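# Place mat cartridge label-up into an empty tray pocket

## Task

Take the cartridge lying on the green mat and set it, label facing up, into one of the empty pockets of the tray that is already partly filled, then open the gripper so it is no longer held.

## Robot and tools

Robot: two 6-joint arms, left_arm and right_arm, each ending in a two-finger parallel gripper with a wrist camera. Base positions in the scene frame: left_arm at (-0.050, +0.304, 0) m, quat_wxyz (+0.995, 0, 0, -0.100); right_arm at (-0.009, -0.244, 0) m, quat_wxyz (+1.000, 0, 0, -0.002).

Scene frame: origin on the table surface midway between the arms, +x out over the table, +z up, left_arm on the +y side. The arm names do not tell you which side of a picture something is on. On each gripper the fingers extend along its +z axis and close along its y axis. end_effector_position is the pinch point between the pads, roughly 1 cm short of the fingertips; the printed value can be somewhat off, more so when the arm reaches far.

Joint order, used in every command row and every per-joint list in results: waist (joint1), shoulder (joint2), elbow (joint3), wrist pitch (joint4), wrist yaw (joint5), wrist roll (joint6). Stated ranges in radians: waist -2.618 to 3.054, shoulder 0.000 to 3.142, elbow 0.000 to 3.142, wrist pitch -1.571 to 1.571, wrist yaw -1.571 to 1.571, wrist roll -2.094 to 2.094. True ends may differ by up to 0.036 rad. A call is rejected if a target lies beyond a stated end by more than 0.036 rad and also farther out than the joint currently is; a target past the real end is cut to that end, and "joint sent to its limit" is printed.

A row is always 14 numbers for both arms together: left_arm's six joint angles then its opening, followed by right_arm's six angles then its opening. Joint numbers are absolute target angles in radians (same values as Joint positions shows), not offsets. Opening is a scaled value from -1 (closed) to +1 (fully open, pad gap 0.094 m); between the ends the fingers go to where grip_measured would equal the number sent.

Tools:
- execute_actions(actions): a list of actions, run in sequence. Each action is a table of at most 15 rows; each row lasts one control step (1/30 s) and a short table repeats its final row until 15 steps (0.5 s) have passed. An empty list just returns the current state and images.
- move(target, speed, blocking): target is one 14-number row of absolute goal angles and openings. All joints of both arms advance along their paths at the same completed fraction, so grippers trace curves. speed (0.01 to 2 rad/s, default 0.5) caps the joint with the longest travel. Paths last between 0.5 and 10 s; longer ones are cut off at 10 s before arrival. Finger openings are sent at the start. Nothing slows for obstacles or the other arm. With blocking=false you get a result after 0.5 s while motion continues; until a result shows the move ended, further rows or moves are refused, so use wait or stop. The extra "move:" line reports the ending (done, off_target, moving, held, fault), limits=held or limits=none, and the joint farthest from target per arm.
- wait(seconds): 0 to 10; the robot holds its last command and a running move carries on; returns early if the move ends.
- stop(): brakes a running move; braking needs distance, more at speed; fingers keep moving.
- zoom_image(camera, region): camera is cam_left_wrist or cam_right_wrist (each image 616x616); region [x0, y0, x1, y1] in pixels from the top-left, at most 504 by 504.
- read_manual(section): licence texts only, no motion.
- finished_scene(scene): ends the current scene (give its number) after the last command is held; irreversible; reports success and may give a new task.

Motion limits: each step, a joint's commanded angle may lead its measured angle by at most 0.202 (waist), 0.258 (shoulder), 0.238 (elbow), 0.573 (wrist pitch), 0.522 (wrist yaw, wrist roll) rad. If the targets would move a gripper more than 70 mm from where it is, all that arm's targets are pulled back. So distant goals need several actions, and an unfinished motion should be re-commanded. "Joint targets" shows what joints are driven toward now; resend those values to keep a joint still.

Results: a state line per arm with gripper position (m) and quat_wxyz in the scene frame; Joint positions and Joint velocities per arm (rad, rad/s, then pad gap in m, m/s); grip_measured on the opening scale (each gripper may read off by about 1 mm). "joint command not followed" means a clearance check altered some joint targets. FAULT lines mean an arm stopped. MOTOR HOT appears from 75 °C; at 90 °C that arm halts for 10 s, and at 100 °C it goes limp and drops. Holding loads heats motors, even while idle.

Gripping: to hold, command about 0.03 below grip_measured; a smaller margin grips more gently. Pads push up to roughly 50 to 62 N, less on thin parts and briefly more on first contact.

Avoid: knocking or placing anything off the table (fails the task), arms colliding or pressing each other, fast contacts or targets set deep past a surface (hard pushes), and dropping or letting the cartridge slip. Objects may occasionally be nudged or tugged by outside forces. The simulation keeps running between replies with the last command held.

Each tool is called after "Emit:" as name([rows], argument=value, ...), one row to a line, values as JSON.

## Session

Emit:
execute_actions(actions=[])

Scene clock: 0.00 s.
left_arm: end_effector_position=(+0.2564, -0.0778, +0.0984) grip_measured=+1.000 end_effector_quat_wxyz=(+0.080, +0.840, +0.535, +0.032) | right_arm: end_effector_position=(+0.3361, -0.3617, +0.1298) grip_measured=+1.000 end_effector_quat_wxyz=(+0.076, +0.243, +0.958, +0.128)
Joint names: [waist, shoulder, elbow, wrist pitch, wrist yaw, wrist roll]
Joint positions: left_arm=[-0.714  2.309  2.185 -1.281 -0.05   1.096  0.094] | right_arm=[-0.466  1.825  1.568 -1.22  -0.284  0.041  0.094]
Joint velocities: left_arm=[-0.002 -0.002 -0.007 -0.022  0.022 -0.037  0.   ] | right_arm=[-0.007  0.007  0.012 -0.081 -0.081  0.037  0.   ]
Joint targets: left_arm=[-0.714 2.286 2.199 -1.279 -0.040 1.095] | right_arm=[-0.466 1.818 1.575 -1.221 -0.289 0.040]

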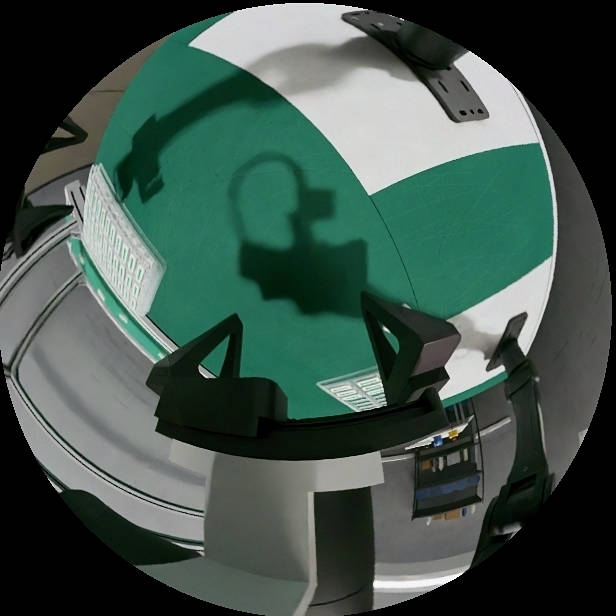

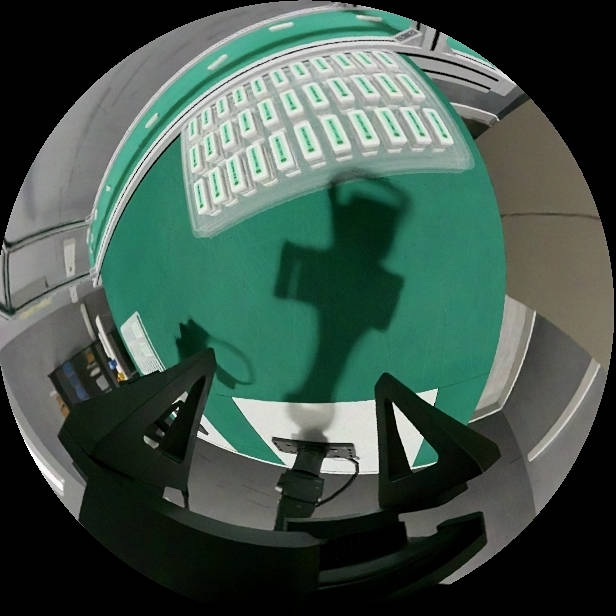

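Emit:
move(target=[0.0,1.4,1.6,-1.5,0,0,1, -0.466,1.818,1.575,-1.221,-0.289,0.04,1], speed=1.0)

Scene clock: 14.83 s.
left_arm: end_effector_position=(+0.2164, +0.2512, +0.2448) grip_measured=+1.000 end_effector_quat_wxyz=(+0.128, +0.105, +0.986, -0.007) | right_arm: end_effector_position=(+0.3361, -0.3617, +0.1298) grip_measured=+1.000 end_effector_quat_wxyz=(+0.076, +0.243, +0.958, +0.128)
Joint names: [waist, shoulder, elbow, wrist pitch, wrist yaw, wrist roll]
Joint positions: left_arm=[-0.005  1.415  1.607 -1.505 -0.011  0.008  0.094] | right_arm=[-0.466  1.825  1.568 -1.22  -0.284  0.041  0.094]
Joint velocities: left_arm=[-0.032  0.002 -0.002 -0.007 -0.022  0.022  0.   ] | right_arm=[ 0.007 -0.007 -0.007  0.051 -0.007  0.022  0.   ]
Joint targets: left_arm=[-0.000 1.400 1.600 -1.500 0.000 0.000] | right_arm=[-0.466 1.818 1.575 -1.221 -0.289 0.040]
move: done; limits=none; left_arm: farthest joint: the shoulder, 0.015 radians from its target (0.909 radians at the start); right_arm: farthest joint: the shoulder, 0.007 radians from its target (0.007 radians at the start)

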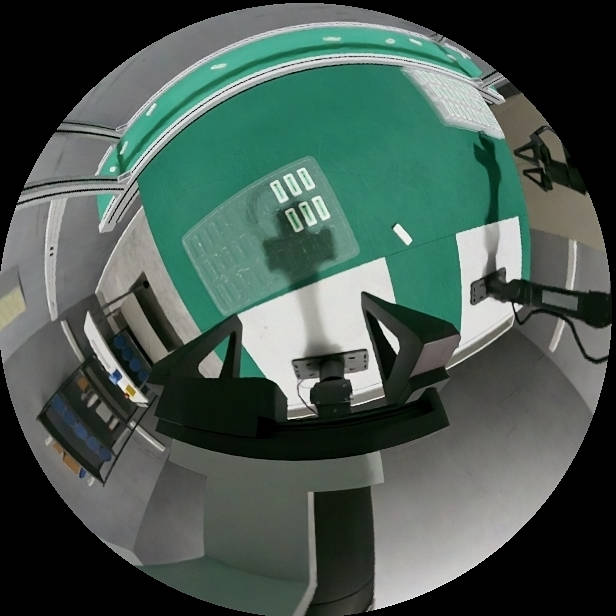

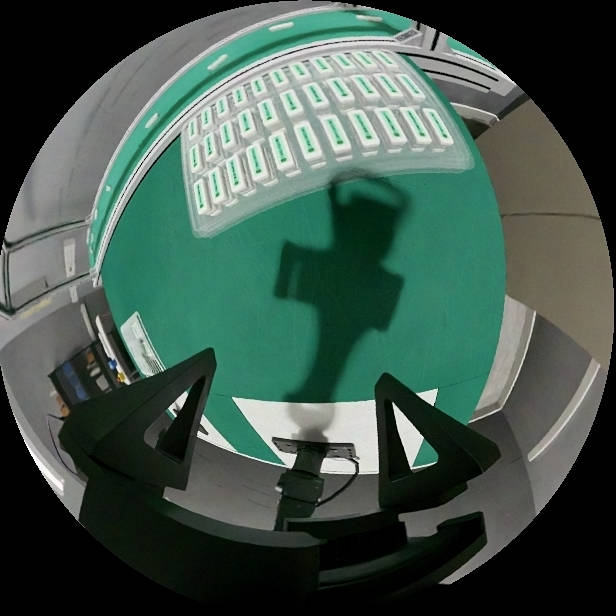

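Emit:
zoom_image(camera="cam_left_wrist", region=[170,140,450,330])

Emit:
zoom_image(camera="cam_left_wrist", region=[370,210,430,260])

Region (170, 140, 450, 330) of cam_left_wrist's 616x616 image, scaled by 1.800, with more detail than that image has; it fills the top 342 rows of this view, and the rest is white.

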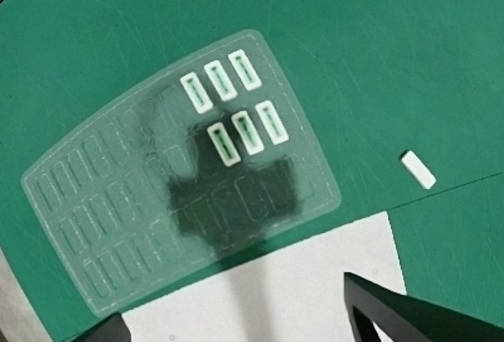

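Region (370, 210, 430, 260) of cam_left_wrist's 616x616 image, scaled by 8.400, with more detail than that image has.

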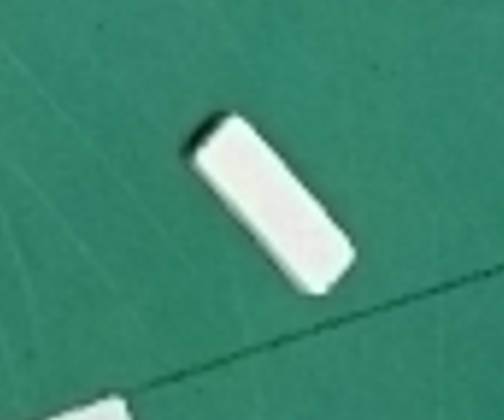

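Emit:
move(target=[0.4,1.4,1.6,-1.5,0,0,1, 0.62,1.894,1.651,-1.328,0,0.6,1], speed=1.0)

Scene clock: 33.93 s.
left_arm: end_effector_position=(+0.2157, +0.3583, +0.2447) grip_measured=+1.000 end_effector_quat_wxyz=(+0.127, -0.093, +0.987, +0.018) | right_arm: end_effector_position=(+0.2764, -0.0344, +0.1186) grip_measured=+1.000 end_effector_quat_wxyz=(-0.001, -0.016, +1.000, +0.007)
Joint names: [waist, shoulder, elbow, wrist pitch, wrist yaw, wrist roll]
Joint positions: left_arm=[ 0.394  1.415  1.607 -1.507 -0.01   0.007  0.094] | right_arm=[ 0.627  1.88   1.628 -1.312 -0.012  0.591  0.094]
Joint velocities: left_arm=[-0.012 -0.017  0.007  0.007  0.037  0.022  0.   ] | right_arm=[-0.027  0.017  0.002 -0.066  0.125  0.095  0.   ]
Joint targets: left_arm=[0.400 1.400 1.600 -1.500 -0.000 -0.000] | right_arm=[0.620 1.894 1.651 -1.328 0.000 0.600]
move: off_target (right_arm); limits=none; left_arm: farthest joint: the shoulder, 0.015 radians from its target (0.015 radians at the start); right_arm: farthest joint: the elbow, 0.023 radians from its target (0.083 radians at the start)

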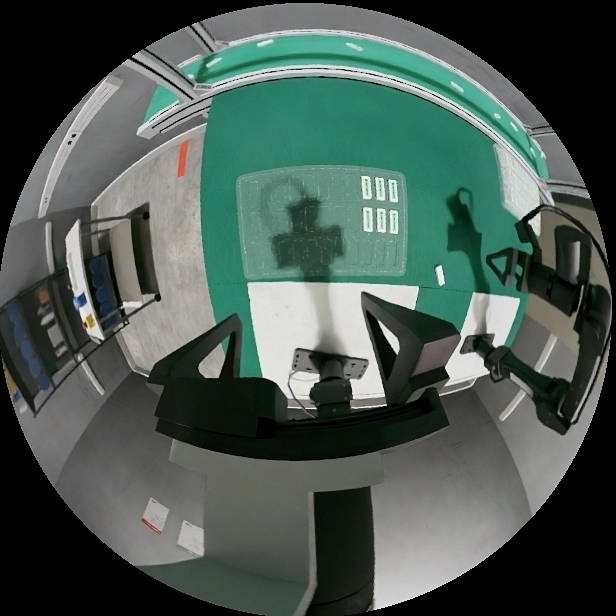

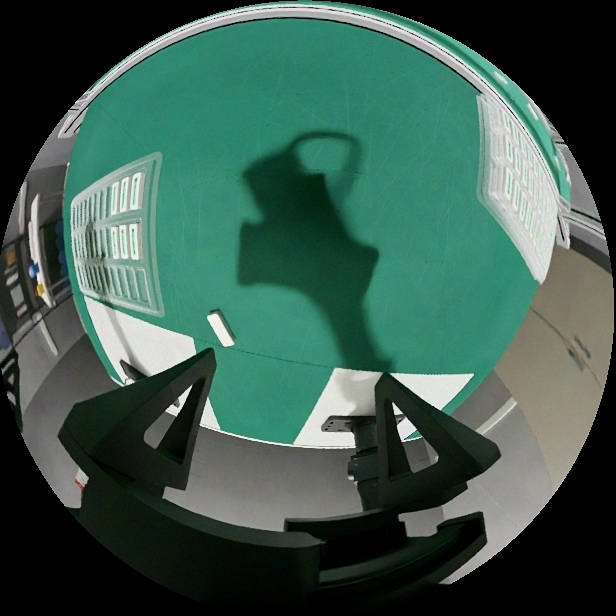

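Emit:
move(target=[0.4,1.4,1.6,-1.5,0,0,1, 0.929,1.90,1.62,-1.291,0,-0.9,1], speed=1.2)

Scene clock: 38.30 s.
left_arm: end_effector_position=(+0.2154, +0.3582, +0.2447) grip_measured=+1.000 end_effector_quat_wxyz=(+0.126, -0.093, +0.987, +0.017) | right_arm: end_effector_position=(+0.2047, +0.0415, +0.1186) grip_measured=+1.000 end_effector_quat_wxyz=(-0.008, +0.787, -0.617, -0.003)
Joint names: [waist, shoulder, elbow, wrist pitch, wrist yaw, wrist roll]
Joint positions: left_arm=[ 0.394  1.415  1.607 -1.508 -0.01   0.007  0.094] | right_arm=[ 0.925  1.88   1.628 -1.302 -0.006 -0.891  0.094]
Joint velocities: left_arm=[-0.032  0.012 -0.007  0.051 -0.022 -0.037  0.   ] | right_arm=[-0.017  0.017 -0.007 -0.022 -0.051  0.022  0.   ]
Joint targets: left_arm=[0.400 1.400 1.600 -1.500 0.000 -0.000] | right_arm=[0.929 1.900 1.620 -1.291 0.000 -0.900]
move: done; limits=none; left_arm: farthest joint: the shoulder, 0.015 radians from its target (0.015 radians at the start); right_arm: farthest joint: the shoulder, 0.020 radians from its target (0.020 radians at the start)

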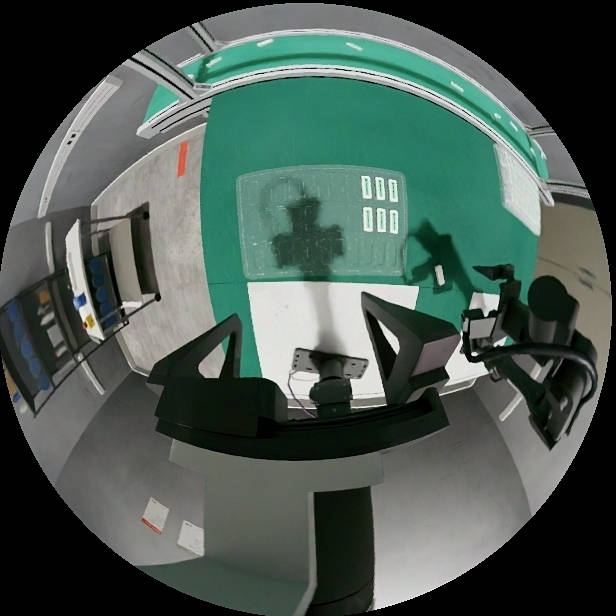

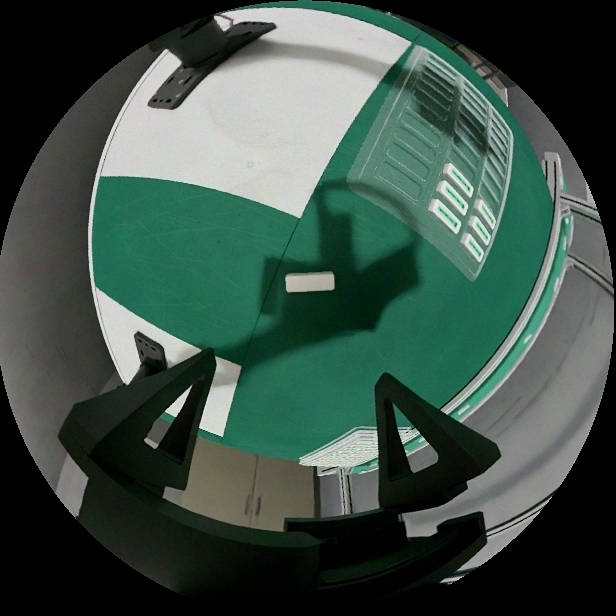

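Emit:
move(target=[0.4,1.4,1.6,-1.5,0,0,1, 0.929,1.944,1.413,-1.05,0.005,-1.10,1], speed=0.5)

Scene clock: 42.80 s.
left_arm: end_effector_position=(+0.2153, +0.3582, +0.2446) grip_measured=+1.000 end_effector_quat_wxyz=(+0.126, -0.093, +0.988, +0.017) | right_arm: end_effector_position=(+0.2043, +0.0395, +0.0470) grip_measured=+1.000 end_effector_quat_wxyz=(+0.005, +0.845, -0.535, -0.001)
Joint names: [waist, shoulder, elbow, wrist pitch, wrist yaw, wrist roll]
Joint positions: left_arm=[ 0.394  1.415  1.607 -1.508 -0.01   0.007  0.094] | right_arm=[ 0.925  1.938  1.418 -1.061 -0.001 -1.092  0.094]
Joint velocities: left_arm=[-0.007 -0.002  0.012 -0.022 -0.007 -0.022  0.   ] | right_arm=[-0.012  0.012  0.012 -0.066 -0.066  0.051  0.   ]
Joint targets: left_arm=[0.400 1.400 1.600 -1.500 -0.000 -0.000] | right_arm=[0.929 1.944 1.413 -1.050 0.005 -1.100]
move: done; limits=none; left_arm: farthest joint: the shoulder, 0.015 radians from its target (0.015 radians at the start); right_arm: farthest joint: the wrist pitch, 0.011 radians from its target (0.252 radians at the start)

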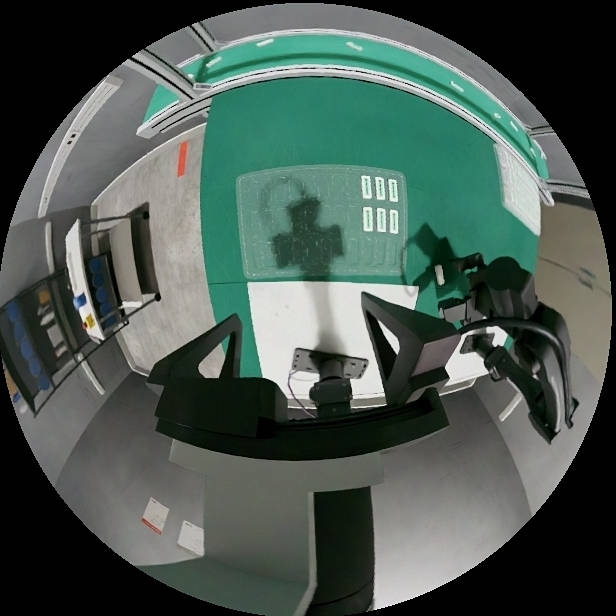

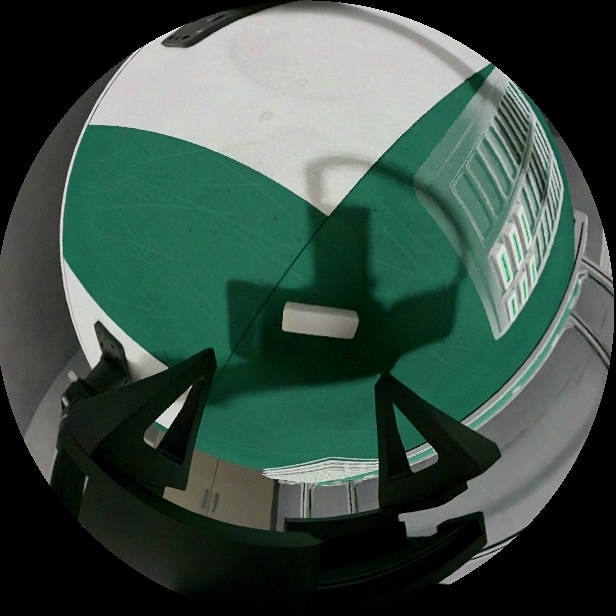

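Emit:
move(target=[0.4,1.4,1.6,-1.5,0,0,1, 0.944,2.008,1.399,-0.963,0.005,-1.08,0.6], speed=0.2)

Scene clock: 50.37 s.
left_arm: end_effector_position=(+0.2152, +0.3582, +0.2446) grip_measured=+1.000 end_effector_quat_wxyz=(+0.126, -0.093, +0.988, +0.017) | right_arm: end_effector_position=(+0.2088, +0.0528, +0.0244) grip_measured=+0.602 end_effector_quat_wxyz=(-0.004, +0.847, -0.531, -0.000)
Joint names: [waist, shoulder, elbow, wrist pitch, wrist yaw, wrist roll]
Joint positions: left_arm=[ 0.394  1.415  1.607 -1.509 -0.01   0.007  0.094] | right_arm=[ 0.937  1.997  1.408 -0.974 -0.001 -1.088  0.075]
Joint velocities: left_arm=[ 0.007  0.002  0.007  0.022 -0.007 -0.007  0.   ] | right_arm=[-0.002 -0.002 -0.017  0.037  0.066  0.022 -0.001]
Joint targets: left_arm=[0.400 1.400 1.600 -1.500 0.000 0.000] | right_arm=[0.944 2.008 1.399 -0.963 0.005 -1.080]
move: done; limits=none; left_arm: farthest joint: the shoulder, 0.015 radians from its target (0.015 radians at the start); right_arm: farthest joint: the shoulder, 0.011 radians from its target (0.070 radians at the start)

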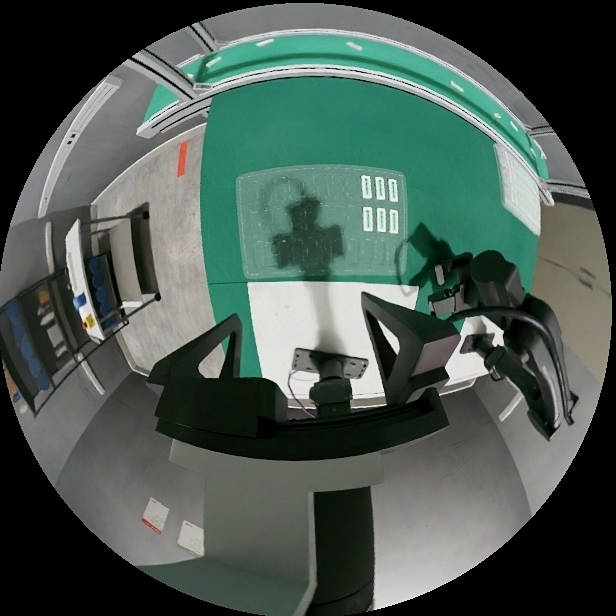

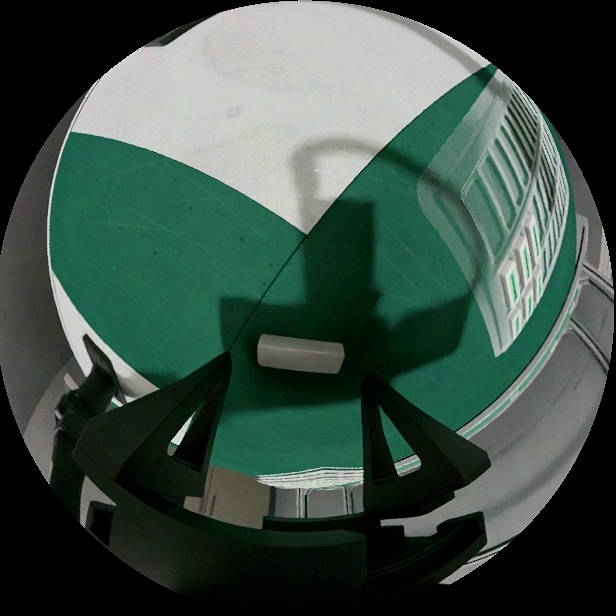

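Emit:
zoom_image(camera="cam_right_wrist", region=[200,310,400,430])

Emit:
zoom_image(camera="cam_left_wrist", region=[410,230,500,320])

Region (200, 310, 400, 430) of cam_right_wrist's 616x616 image, scaled by 2.520, with more detail than that image has; it fills the top 302 rows of this view, and the rest is white.

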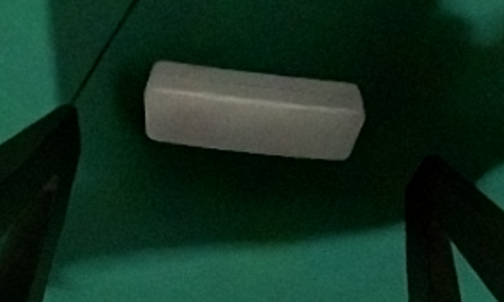

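Region (410, 230, 500, 320) of cam_left_wrist's 616x616 image, scaled by 5.600, with more detail than that image has.

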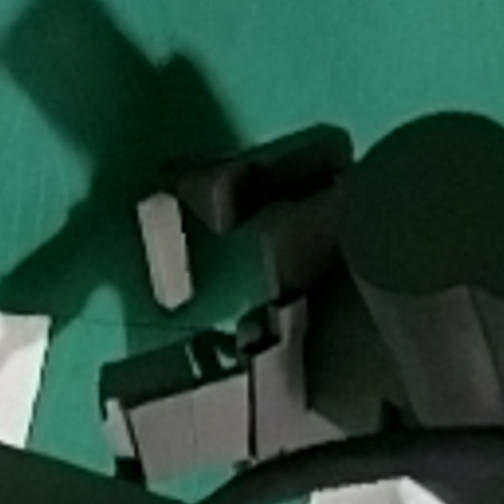

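Emit:
move(target=[0.4,1.4,1.6,-1.5,0,0,1, 0.955,2.036,1.405,-0.941,0.005,-1.07,0.3], speed=0.1)

Emit:
zoom_image(camera="cam_right_wrist", region=[200,310,400,430])

Scene clock: 57.07 s.
left_arm: end_effector_position=(+0.2151, +0.3581, +0.2446) grip_measured=+1.000 end_effector_quat_wxyz=(+0.125, -0.093, +0.988, +0.017) | right_arm: end_effector_position=(+0.2072, +0.0574, +0.0147) grip_measured=+0.302 end_effector_quat_wxyz=(-0.001, +0.848, -0.531, -0.000)
Joint names: [waist, shoulder, elbow, wrist pitch, wrist yaw, wrist roll]
Joint positions: left_arm=[ 0.394  1.415  1.607 -1.509 -0.01   0.007  0.094] | right_arm=[ 0.948  2.025  1.408 -0.952 -0.001 -1.078  0.061]
Joint velocities: left_arm=[ 0.007  0.012  0.002 -0.051 -0.022  0.066  0.   ] | right_arm=[-0.002  0.002  0.007 -0.007  0.037 -0.007  0.   ]
Joint targets: left_arm=[0.400 1.400 1.600 -1.500 0.000 -0.000] | right_arm=[0.955 2.036 1.405 -0.941 0.005 -1.070]
move: done; limits=none; left_arm: farthest joint: the shoulder, 0.015 radians from its target (0.015 radians at the start); right_arm: farthest joint: the shoulder, 0.011 radians from its target (0.039 radians at the start)

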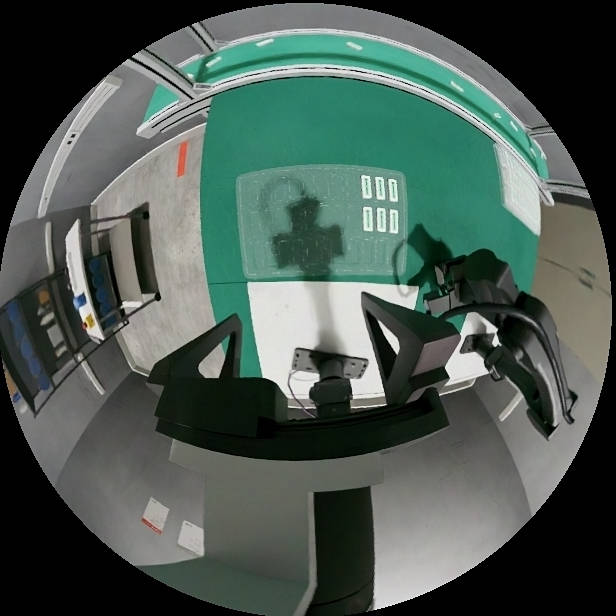

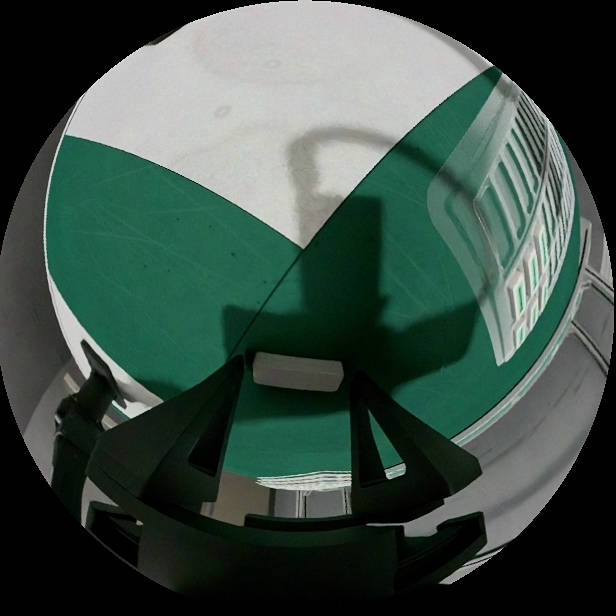

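Region (200, 310, 400, 430) of cam_right_wrist's 616x616 image, scaled by 2.520, with more detail than that image has; it fills the top 302 rows of this view, and the rest is white.

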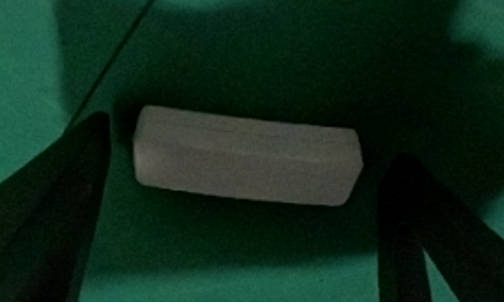

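Emit:
execute_actions([
  [[0.4,1.4,1.6,-1.5,0,0,1, 0.955,2.046,1.405,-0.932,0.005,-1.07,0.2]],
  [[0.4,1.4,1.6,-1.5,0,0,1, 0.955,2.046,1.405,-0.932,0.005,-1.07,0.12],[0.4,1.4,1.6,-1.5,0,0,1, 0.955,2.046,1.405,-0.932,0.005,-1.07,0.1],[0.4,1.4,1.6,-1.5,0,0,1, 0.955,2.046,1.405,-0.932,0.005,-1.07,0.08],[0.4,1.4,1.6,-1.5,0,0,1, 0.955,2.046,1.405,-0.932,0.005,-1.07,0.06],[0.4,1.4,1.6,-1.5,0,0,1, 0.955,2.046,1.405,-0.932,0.005,-1.07,0.04],[0.4,1.4,1.6,-1.5,0,0,1, 0.955,2.046,1.405,-0.932,0.005,-1.07,0.02],[0.4,1.4,1.6,-1.5,0,0,1, 0.955,2.046,1.405,-0.932,0.005,-1.07,0.0]],
])

Emit:
zoom_image(camera="cam_right_wrist", region=[200,310,400,430])

Scene clock: 62.40 s.
left_arm: end_effector_position=(+0.2151, +0.3581, +0.2446) grip_measured=+1.000 end_effector_quat_wxyz=(+0.125, -0.093, +0.988, +0.017) | right_arm: end_effector_position=(+0.2085, +0.0593, +0.0147) grip_measured=+0.005 end_effector_quat_wxyz=(-0.006, +0.848, -0.531, -0.000)
Joint names: [waist, shoulder, elbow, wrist pitch, wrist yaw, wrist roll]
Joint positions: left_arm=[ 0.394  1.415  1.607 -1.509 -0.01   0.007  0.094] | right_arm=[ 0.948  2.025  1.408 -0.943 -0.001 -1.078  0.047]
Joint velocities: left_arm=[-0.002 -0.012 -0.012 -0.022  0.022  0.022  0.   ] | right_arm=[-0.007  0.002 -0.022  0.022  0.022 -0.022  0.   ]
Joint targets: left_arm=[0.400 1.400 1.600 -1.500 -0.000 -0.000] | right_arm=[0.955 2.046 1.405 -0.932 0.005 -1.070]

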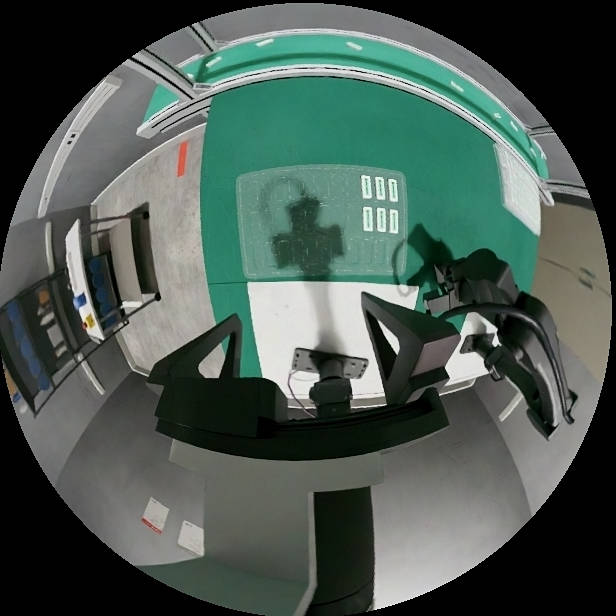

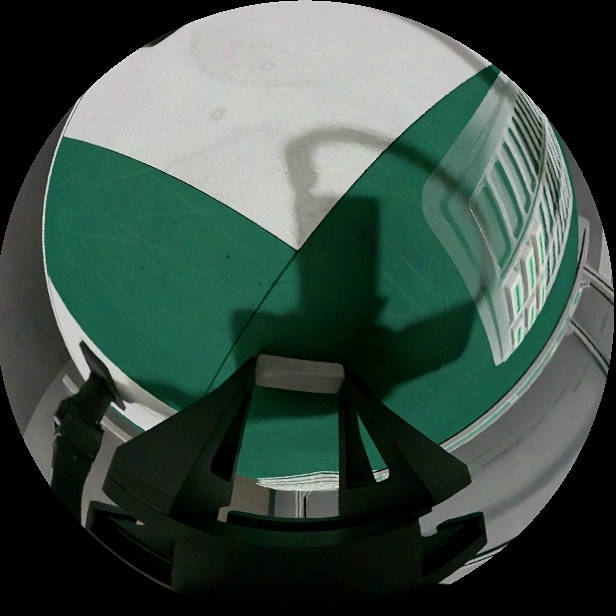

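Region (200, 310, 400, 430) of cam_right_wrist's 616x616 image, scaled by 2.520, with more detail than that image has; it fills the top 302 rows of this view, and the rest is white.

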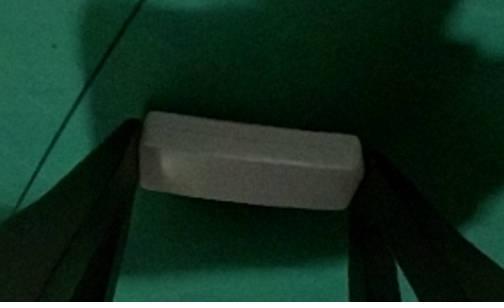

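Emit:
execute_actions([
  [[0.4,1.4,1.6,-1.5,0,0,1, 0.955,2.03,1.405,-0.935,0.005,-1.07,-0.035]],
])

Scene clock: 64.40 s.
left_arm: end_effector_position=(+0.2151, +0.3581, +0.2446) grip_measured=+1.000 end_effector_quat_wxyz=(+0.125, -0.093, +0.988, +0.017) | right_arm: end_effector_position=(+0.2085, +0.0593, +0.0147) grip_measured=-0.021 end_effector_quat_wxyz=(-0.006, +0.848, -0.531, -0.000)
Joint names: [waist, shoulder, elbow, wrist pitch, wrist yaw, wrist roll]
Joint positions: left_arm=[ 0.394  1.415  1.607 -1.509 -0.01   0.007  0.094] | right_arm=[ 0.948  2.025  1.408 -0.942 -0.001 -1.078  0.046]
Joint velocities: left_arm=[-0.032 -0.027 -0.007  0.051  0.037  0.037  0.   ] | right_arm=[-0.012 -0.012 -0.012 -0.037 -0.007 -0.081 -0.001]
Joint targets: left_arm=[0.400 1.400 1.600 -1.500 0.000 0.000] | right_arm=[0.955 2.030 1.405 -0.935 0.005 -1.070]

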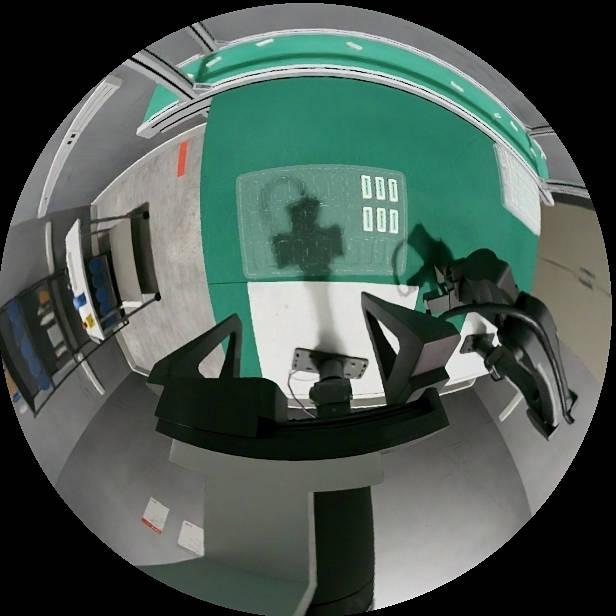

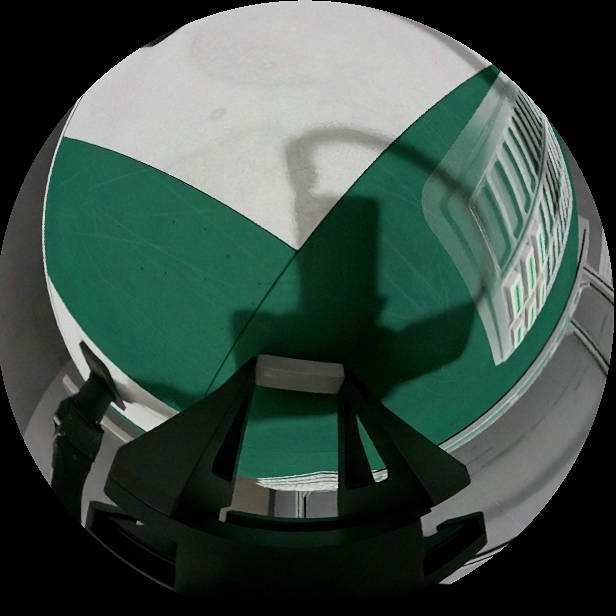

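Emit:
execute_actions([
  [[0.4,1.4,1.6,-1.5,0,0,1, 0.955,2.03,1.408,-0.935,0.005,-1.07,-0.055],[0.4,1.4,1.6,-1.5,0,0,1, 0.955,2.03,1.408,-0.935,0.005,-1.07,-0.055],[0.4,1.4,1.6,-1.5,0,0,1, 0.955,2.02,1.408,-0.935,0.005,-1.07,-0.055],[0.4,1.4,1.6,-1.5,0,0,1, 0.955,2.01,1.408,-0.935,0.005,-1.07,-0.055],[0.4,1.4,1.6,-1.5,0,0,1, 0.955,2.0,1.408,-0.935,0.005,-1.07,-0.055],[0.4,1.4,1.6,-1.5,0,0,1, 0.955,1.99,1.408,-0.935,0.005,-1.07,-0.055],[0.4,1.4,1.6,-1.5,0,0,1, 0.955,1.98,1.408,-0.935,0.005,-1.07,-0.055],[0.4,1.4,1.6,-1.5,0,0,1, 0.955,1.97,1.408,-0.935,0.005,-1.07,-0.055],[0.4,1.4,1.6,-1.5,0,0,1, 0.955,1.96,1.408,-0.935,0.005,-1.07,-0.055],[0.4,1.4,1.6,-1.5,0,0,1, 0.955,1.95,1.408,-0.935,0.005,-1.07,-0.055]],
])

Emit:
move(target=[0.55,1.248,0.73,0.532,1.475,-1.579,0.0, 0.397,1.14,0.664,0.49,-1.18,0.008,-0.055], speed=1.0)

Scene clock: 83.87 s.
left_arm: end_effector_position=(+0.2151, +0.3581, +0.2446) grip_measured=+1.000 end_effector_quat_wxyz=(+0.125, -0.093, +0.988, +0.017) | right_arm: end_effector_position=(+0.2116, +0.0635, +0.0343) grip_measured=-0.036 end_effector_quat_wxyz=(-0.033, +0.847, -0.530, +0.002)
Joint names: [waist, shoulder, elbow, wrist pitch, wrist yaw, wrist roll]
Joint positions: left_arm=[ 0.394  1.415  1.607 -1.509 -0.01   0.007  0.094] | right_arm=[ 0.948  1.97   1.408 -0.942 -0.001 -1.078  0.045]
Joint velocities: left_arm=[-0.017 -0.022 -0.002 -0.037 -0.051  0.051  0.   ] | right_arm=[ 0.002 -0.056 -0.002 -0.066 -0.007 -0.066  0.   ]
Joint targets: left_arm=[0.400 1.400 1.600 -1.500 -0.000 0.000] | right_arm=[0.955 1.950 1.408 -0.935 0.005 -1.070]

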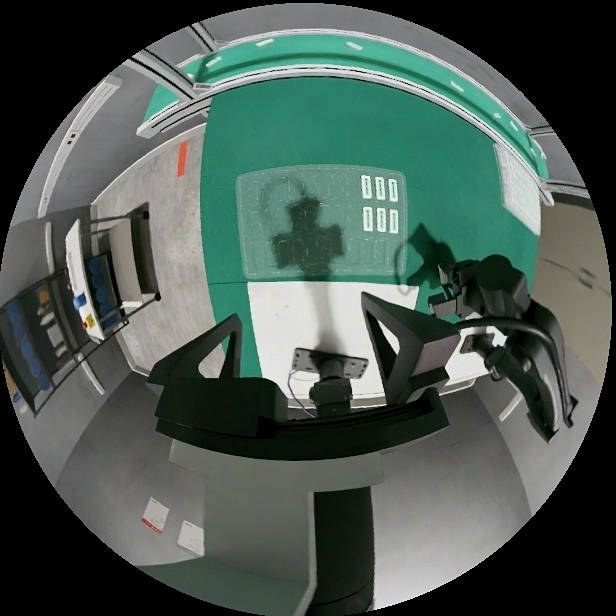

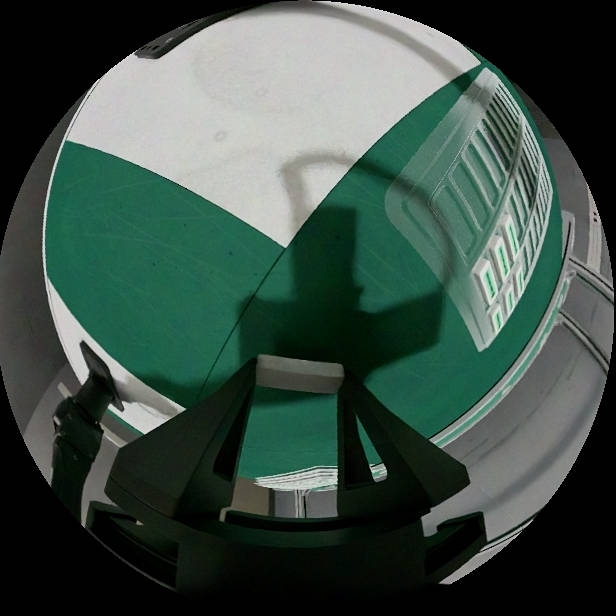

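Scene clock: 86.83 s.
left_arm: end_effector_position=(+0.2676, +0.2293, +0.2921) grip_measured=+0.003 end_effector_quat_wxyz=(+0.138, -0.176, +0.687, -0.692) | right_arm: end_effector_position=(+0.2025, +0.0257, +0.2974) grip_measured=-0.036 end_effector_quat_wxyz=(+0.497, -0.499, +0.503, +0.501)
Joint names: [waist, shoulder, elbow, wrist pitch, wrist yaw, wrist roll]
Joint positions: left_arm=[ 0.543  1.279  0.734  0.503  1.464 -1.583  0.047] | right_arm=[ 0.405  1.165  0.674  0.481 -1.17  -0.001  0.045]
Joint velocities: left_arm=[-0.012  0.022  0.002 -0.007  0.007 -0.022 -0.001] | right_arm=[-0.012 -0.012  0.002  0.037  0.037 -0.007 -0.001]
Joint targets: left_arm=[0.550 1.248 0.730 0.532 1.475 -1.579] | right_arm=[0.397 1.140 0.664 0.490 -1.180 0.008]
move: off_target (left_arm, right_arm); limits=none; left_arm: farthest joint: the shoulder, 0.031 radians from its target (0.167 radians at the start); right_arm: farthest joint: the shoulder, 0.025 radians from its target (0.830 radians at the start)

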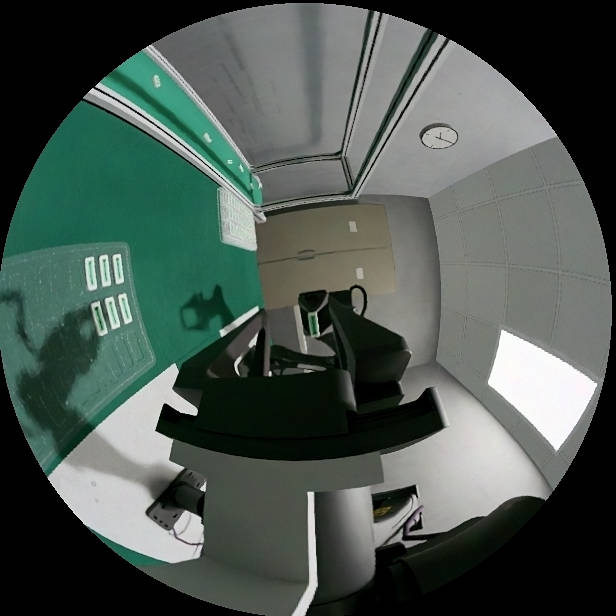

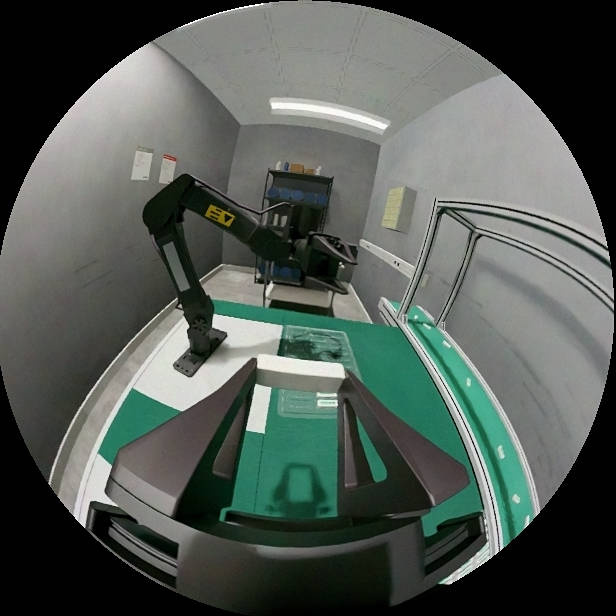

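Emit:
move(target=[-0.004,1.285,0.77,0.565,1.362,-1.565,-0.1, 0.397,1.16,0.67,0.49,-1.18,0.008,-0.065], speed=0.6)

Scene clock: 90.57 s.
left_arm: end_effector_position=(+0.2002, +0.0753, +0.2948) grip_measured=-0.097 end_effector_quat_wxyz=(-0.008, -0.006, +0.708, -0.706) | right_arm: end_effector_position=(+0.2025, +0.0257, +0.2974) grip_measured=-0.037 end_effector_quat_wxyz=(+0.497, -0.499, +0.502, +0.501)
Joint names: [waist, shoulder, elbow, wrist pitch, wrist yaw, wrist roll]
Joint positions: left_arm=[-0.     1.279  0.734  0.535  1.372 -1.582  0.042] | right_arm=[ 0.405  1.165  0.674  0.482 -1.17  -0.001  0.045]
Joint velocities: left_arm=[-0.007  0.002 -0.007 -0.007  0.022 -0.022 -0.   ] | right_arm=[-0.017 -0.017 -0.012 -0.066 -0.022 -0.051 -0.001]
Joint targets: left_arm=[-0.004 1.285 0.770 0.565 1.362 -1.565] | right_arm=[0.397 1.160 0.670 0.490 -1.180 0.008]
move: off_target (left_arm); limits=none; left_arm: farthest joint: the elbow, 0.036 radians from its target (0.036 radians at the start); right_arm: farthest joint: the wrist yaw, 0.010 radians from its target (0.010 radians at the start)

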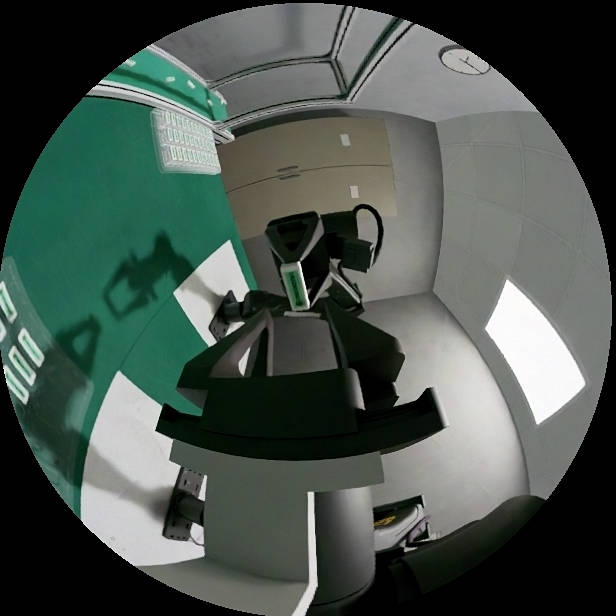

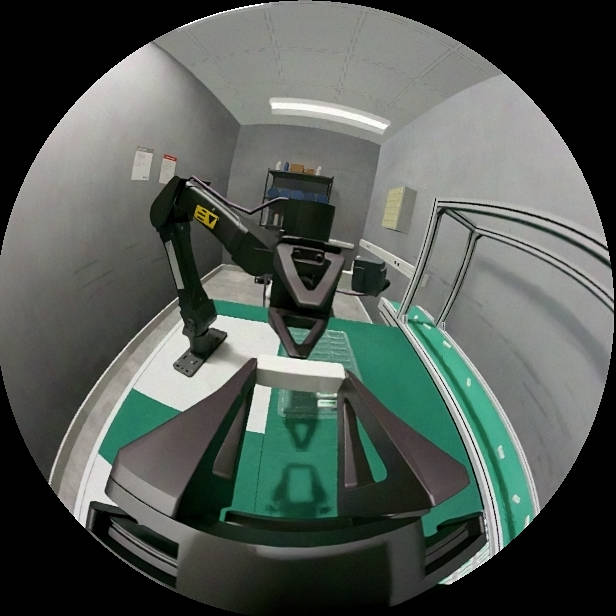

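Emit:
move(target=[-0.112,1.32,0.782,0.578,1.255,-1.565,-0.2, 0.397,1.16,0.67,0.49,-1.18,0.008,-0.065], speed=0.15)

Emit:
zoom_image(camera="cam_left_wrist", region=[240,240,360,360])

Emit:
zoom_image(camera="cam_right_wrist", region=[220,280,380,420])

Scene clock: 96.43 s.
left_arm: end_effector_position=(+0.1996, +0.0475, +0.2859) grip_measured=-0.197 end_effector_quat_wxyz=(-0.015, -0.015, +0.710, -0.704) | right_arm: end_effector_position=(+0.2025, +0.0257, +0.2974) grip_measured=-0.037 end_effector_quat_wxyz=(+0.497, -0.499, +0.502, +0.501)
Joint names: [waist, shoulder, elbow, wrist pitch, wrist yaw, wrist roll]
Joint positions: left_arm=[-0.106  1.314  0.734  0.548  1.264 -1.582  0.038] | right_arm=[ 0.405  1.165  0.674  0.482 -1.17  -0.001  0.045]
Joint velocities: left_arm=[-0.007  0.012  0.002 -0.022  0.022  0.007  0.001] | right_arm=[-0.032 -0.002  0.012  0.007 -0.007  0.037  0.   ]
Joint targets: left_arm=[-0.112 1.320 0.782 0.578 1.255 -1.565] | right_arm=[0.397 1.160 0.670 0.490 -1.180 0.008]
move: off_target (left_arm); limits=none; left_arm: farthest joint: the elbow, 0.048 radians from its target (0.048 radians at the start); right_arm: farthest joint: the wrist yaw, 0.010 radians from its target (0.010 radians at the start)

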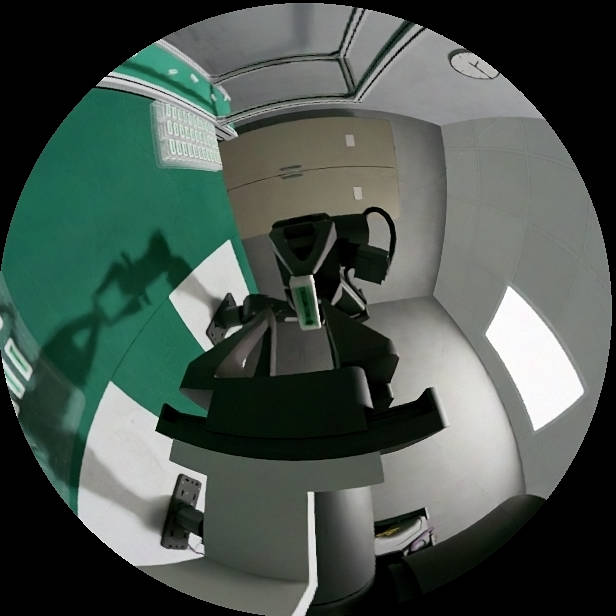

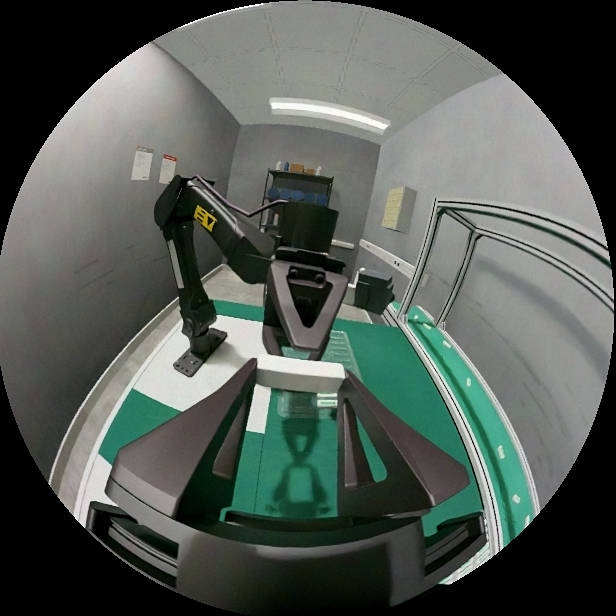

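Region (240, 240, 360, 360) of cam_left_wrist's 616x616 image, scaled by 4.200, with more detail than that image has.

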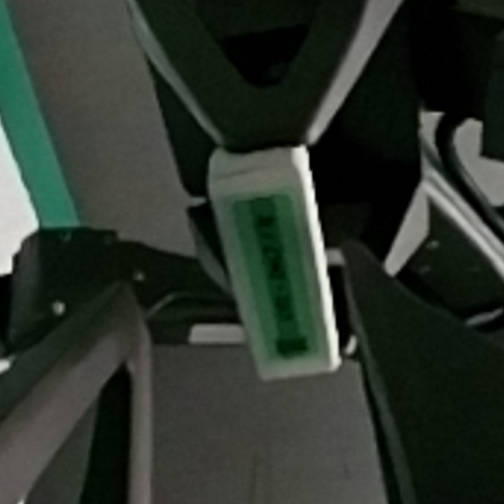

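Region (220, 280, 380, 420) of cam_right_wrist's 616x616 image, scaled by 3.150, with more detail than that image has; it fills the top 441 rows of this view, and the rest is white.

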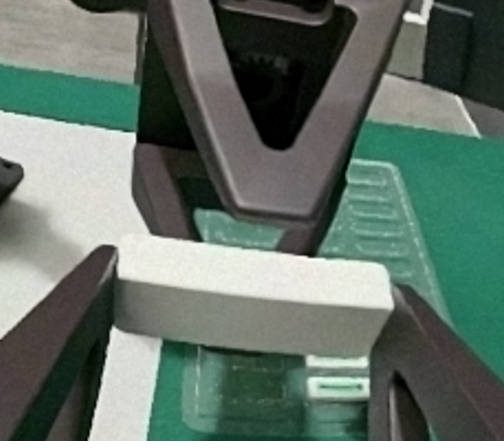

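Emit:
move(target=[-0.112,1.32,0.795,0.578,1.255,-1.565,-0.2, 0.397,1.16,0.67,0.49,-1.18,0.008,-0.065], speed=0.15)

Emit:
zoom_image(camera="cam_left_wrist", region=[240,240,360,360])

Scene clock: 100.37 s.
left_arm: end_effector_position=(+0.2018, +0.0468, +0.2956) grip_measured=-0.197 end_effector_quat_wxyz=(-0.005, -0.005, +0.707, -0.707) | right_arm: end_effector_position=(+0.2025, +0.0257, +0.2974) grip_measured=-0.037 end_effector_quat_wxyz=(+0.497, -0.499, +0.502, +0.501)
Joint names: [waist, shoulder, elbow, wrist pitch, wrist yaw, wrist roll]
Joint positions: left_arm=[-0.106  1.314  0.76   0.551  1.264 -1.581  0.038] | right_arm=[ 0.405  1.165  0.674  0.482 -1.17  -0.001  0.045]
Joint velocities: left_arm=[ 0.012  0.007 -0.012 -0.066 -0.037 -0.037  0.002] | right_arm=[-0.002 -0.017 -0.007 -0.022 -0.037  0.037  0.001]
Joint targets: left_arm=[-0.112 1.320 0.795 0.578 1.255 -1.565] | right_arm=[0.397 1.160 0.670 0.490 -1.180 0.008]
move: off_target (left_arm); limits=none; left_arm: farthest joint: the elbow, 0.035 radians from its target (0.061 radians at the start); right_arm: farthest joint: the wrist yaw, 0.010 radians from its target (0.010 radians at the start)

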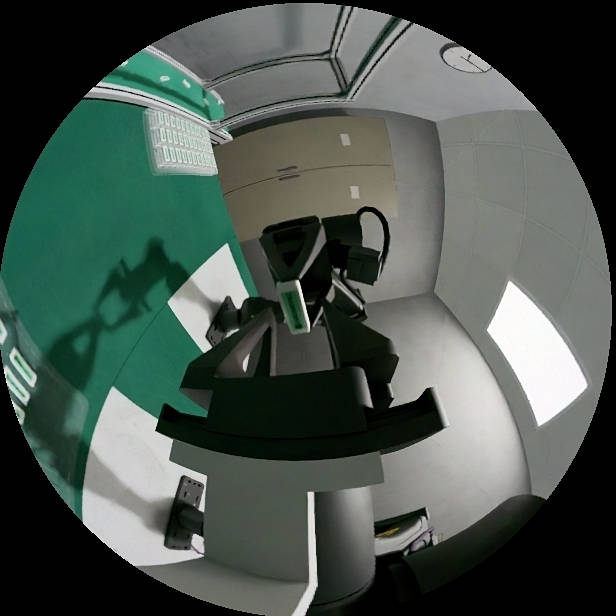

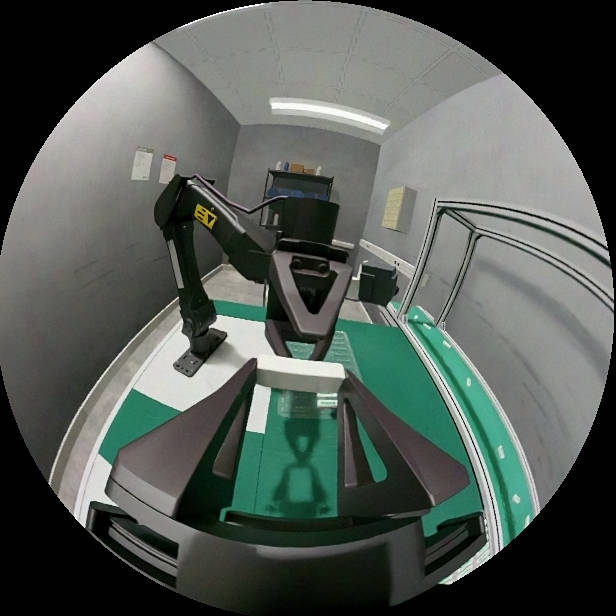

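Region (240, 240, 360, 360) of cam_left_wrist's 616x616 image, scaled by 4.200, with more detail than that image has.

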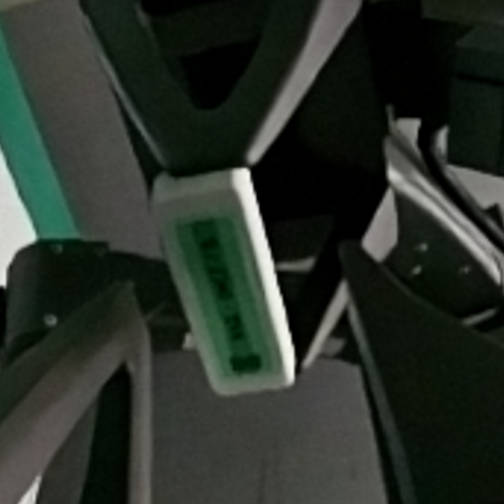

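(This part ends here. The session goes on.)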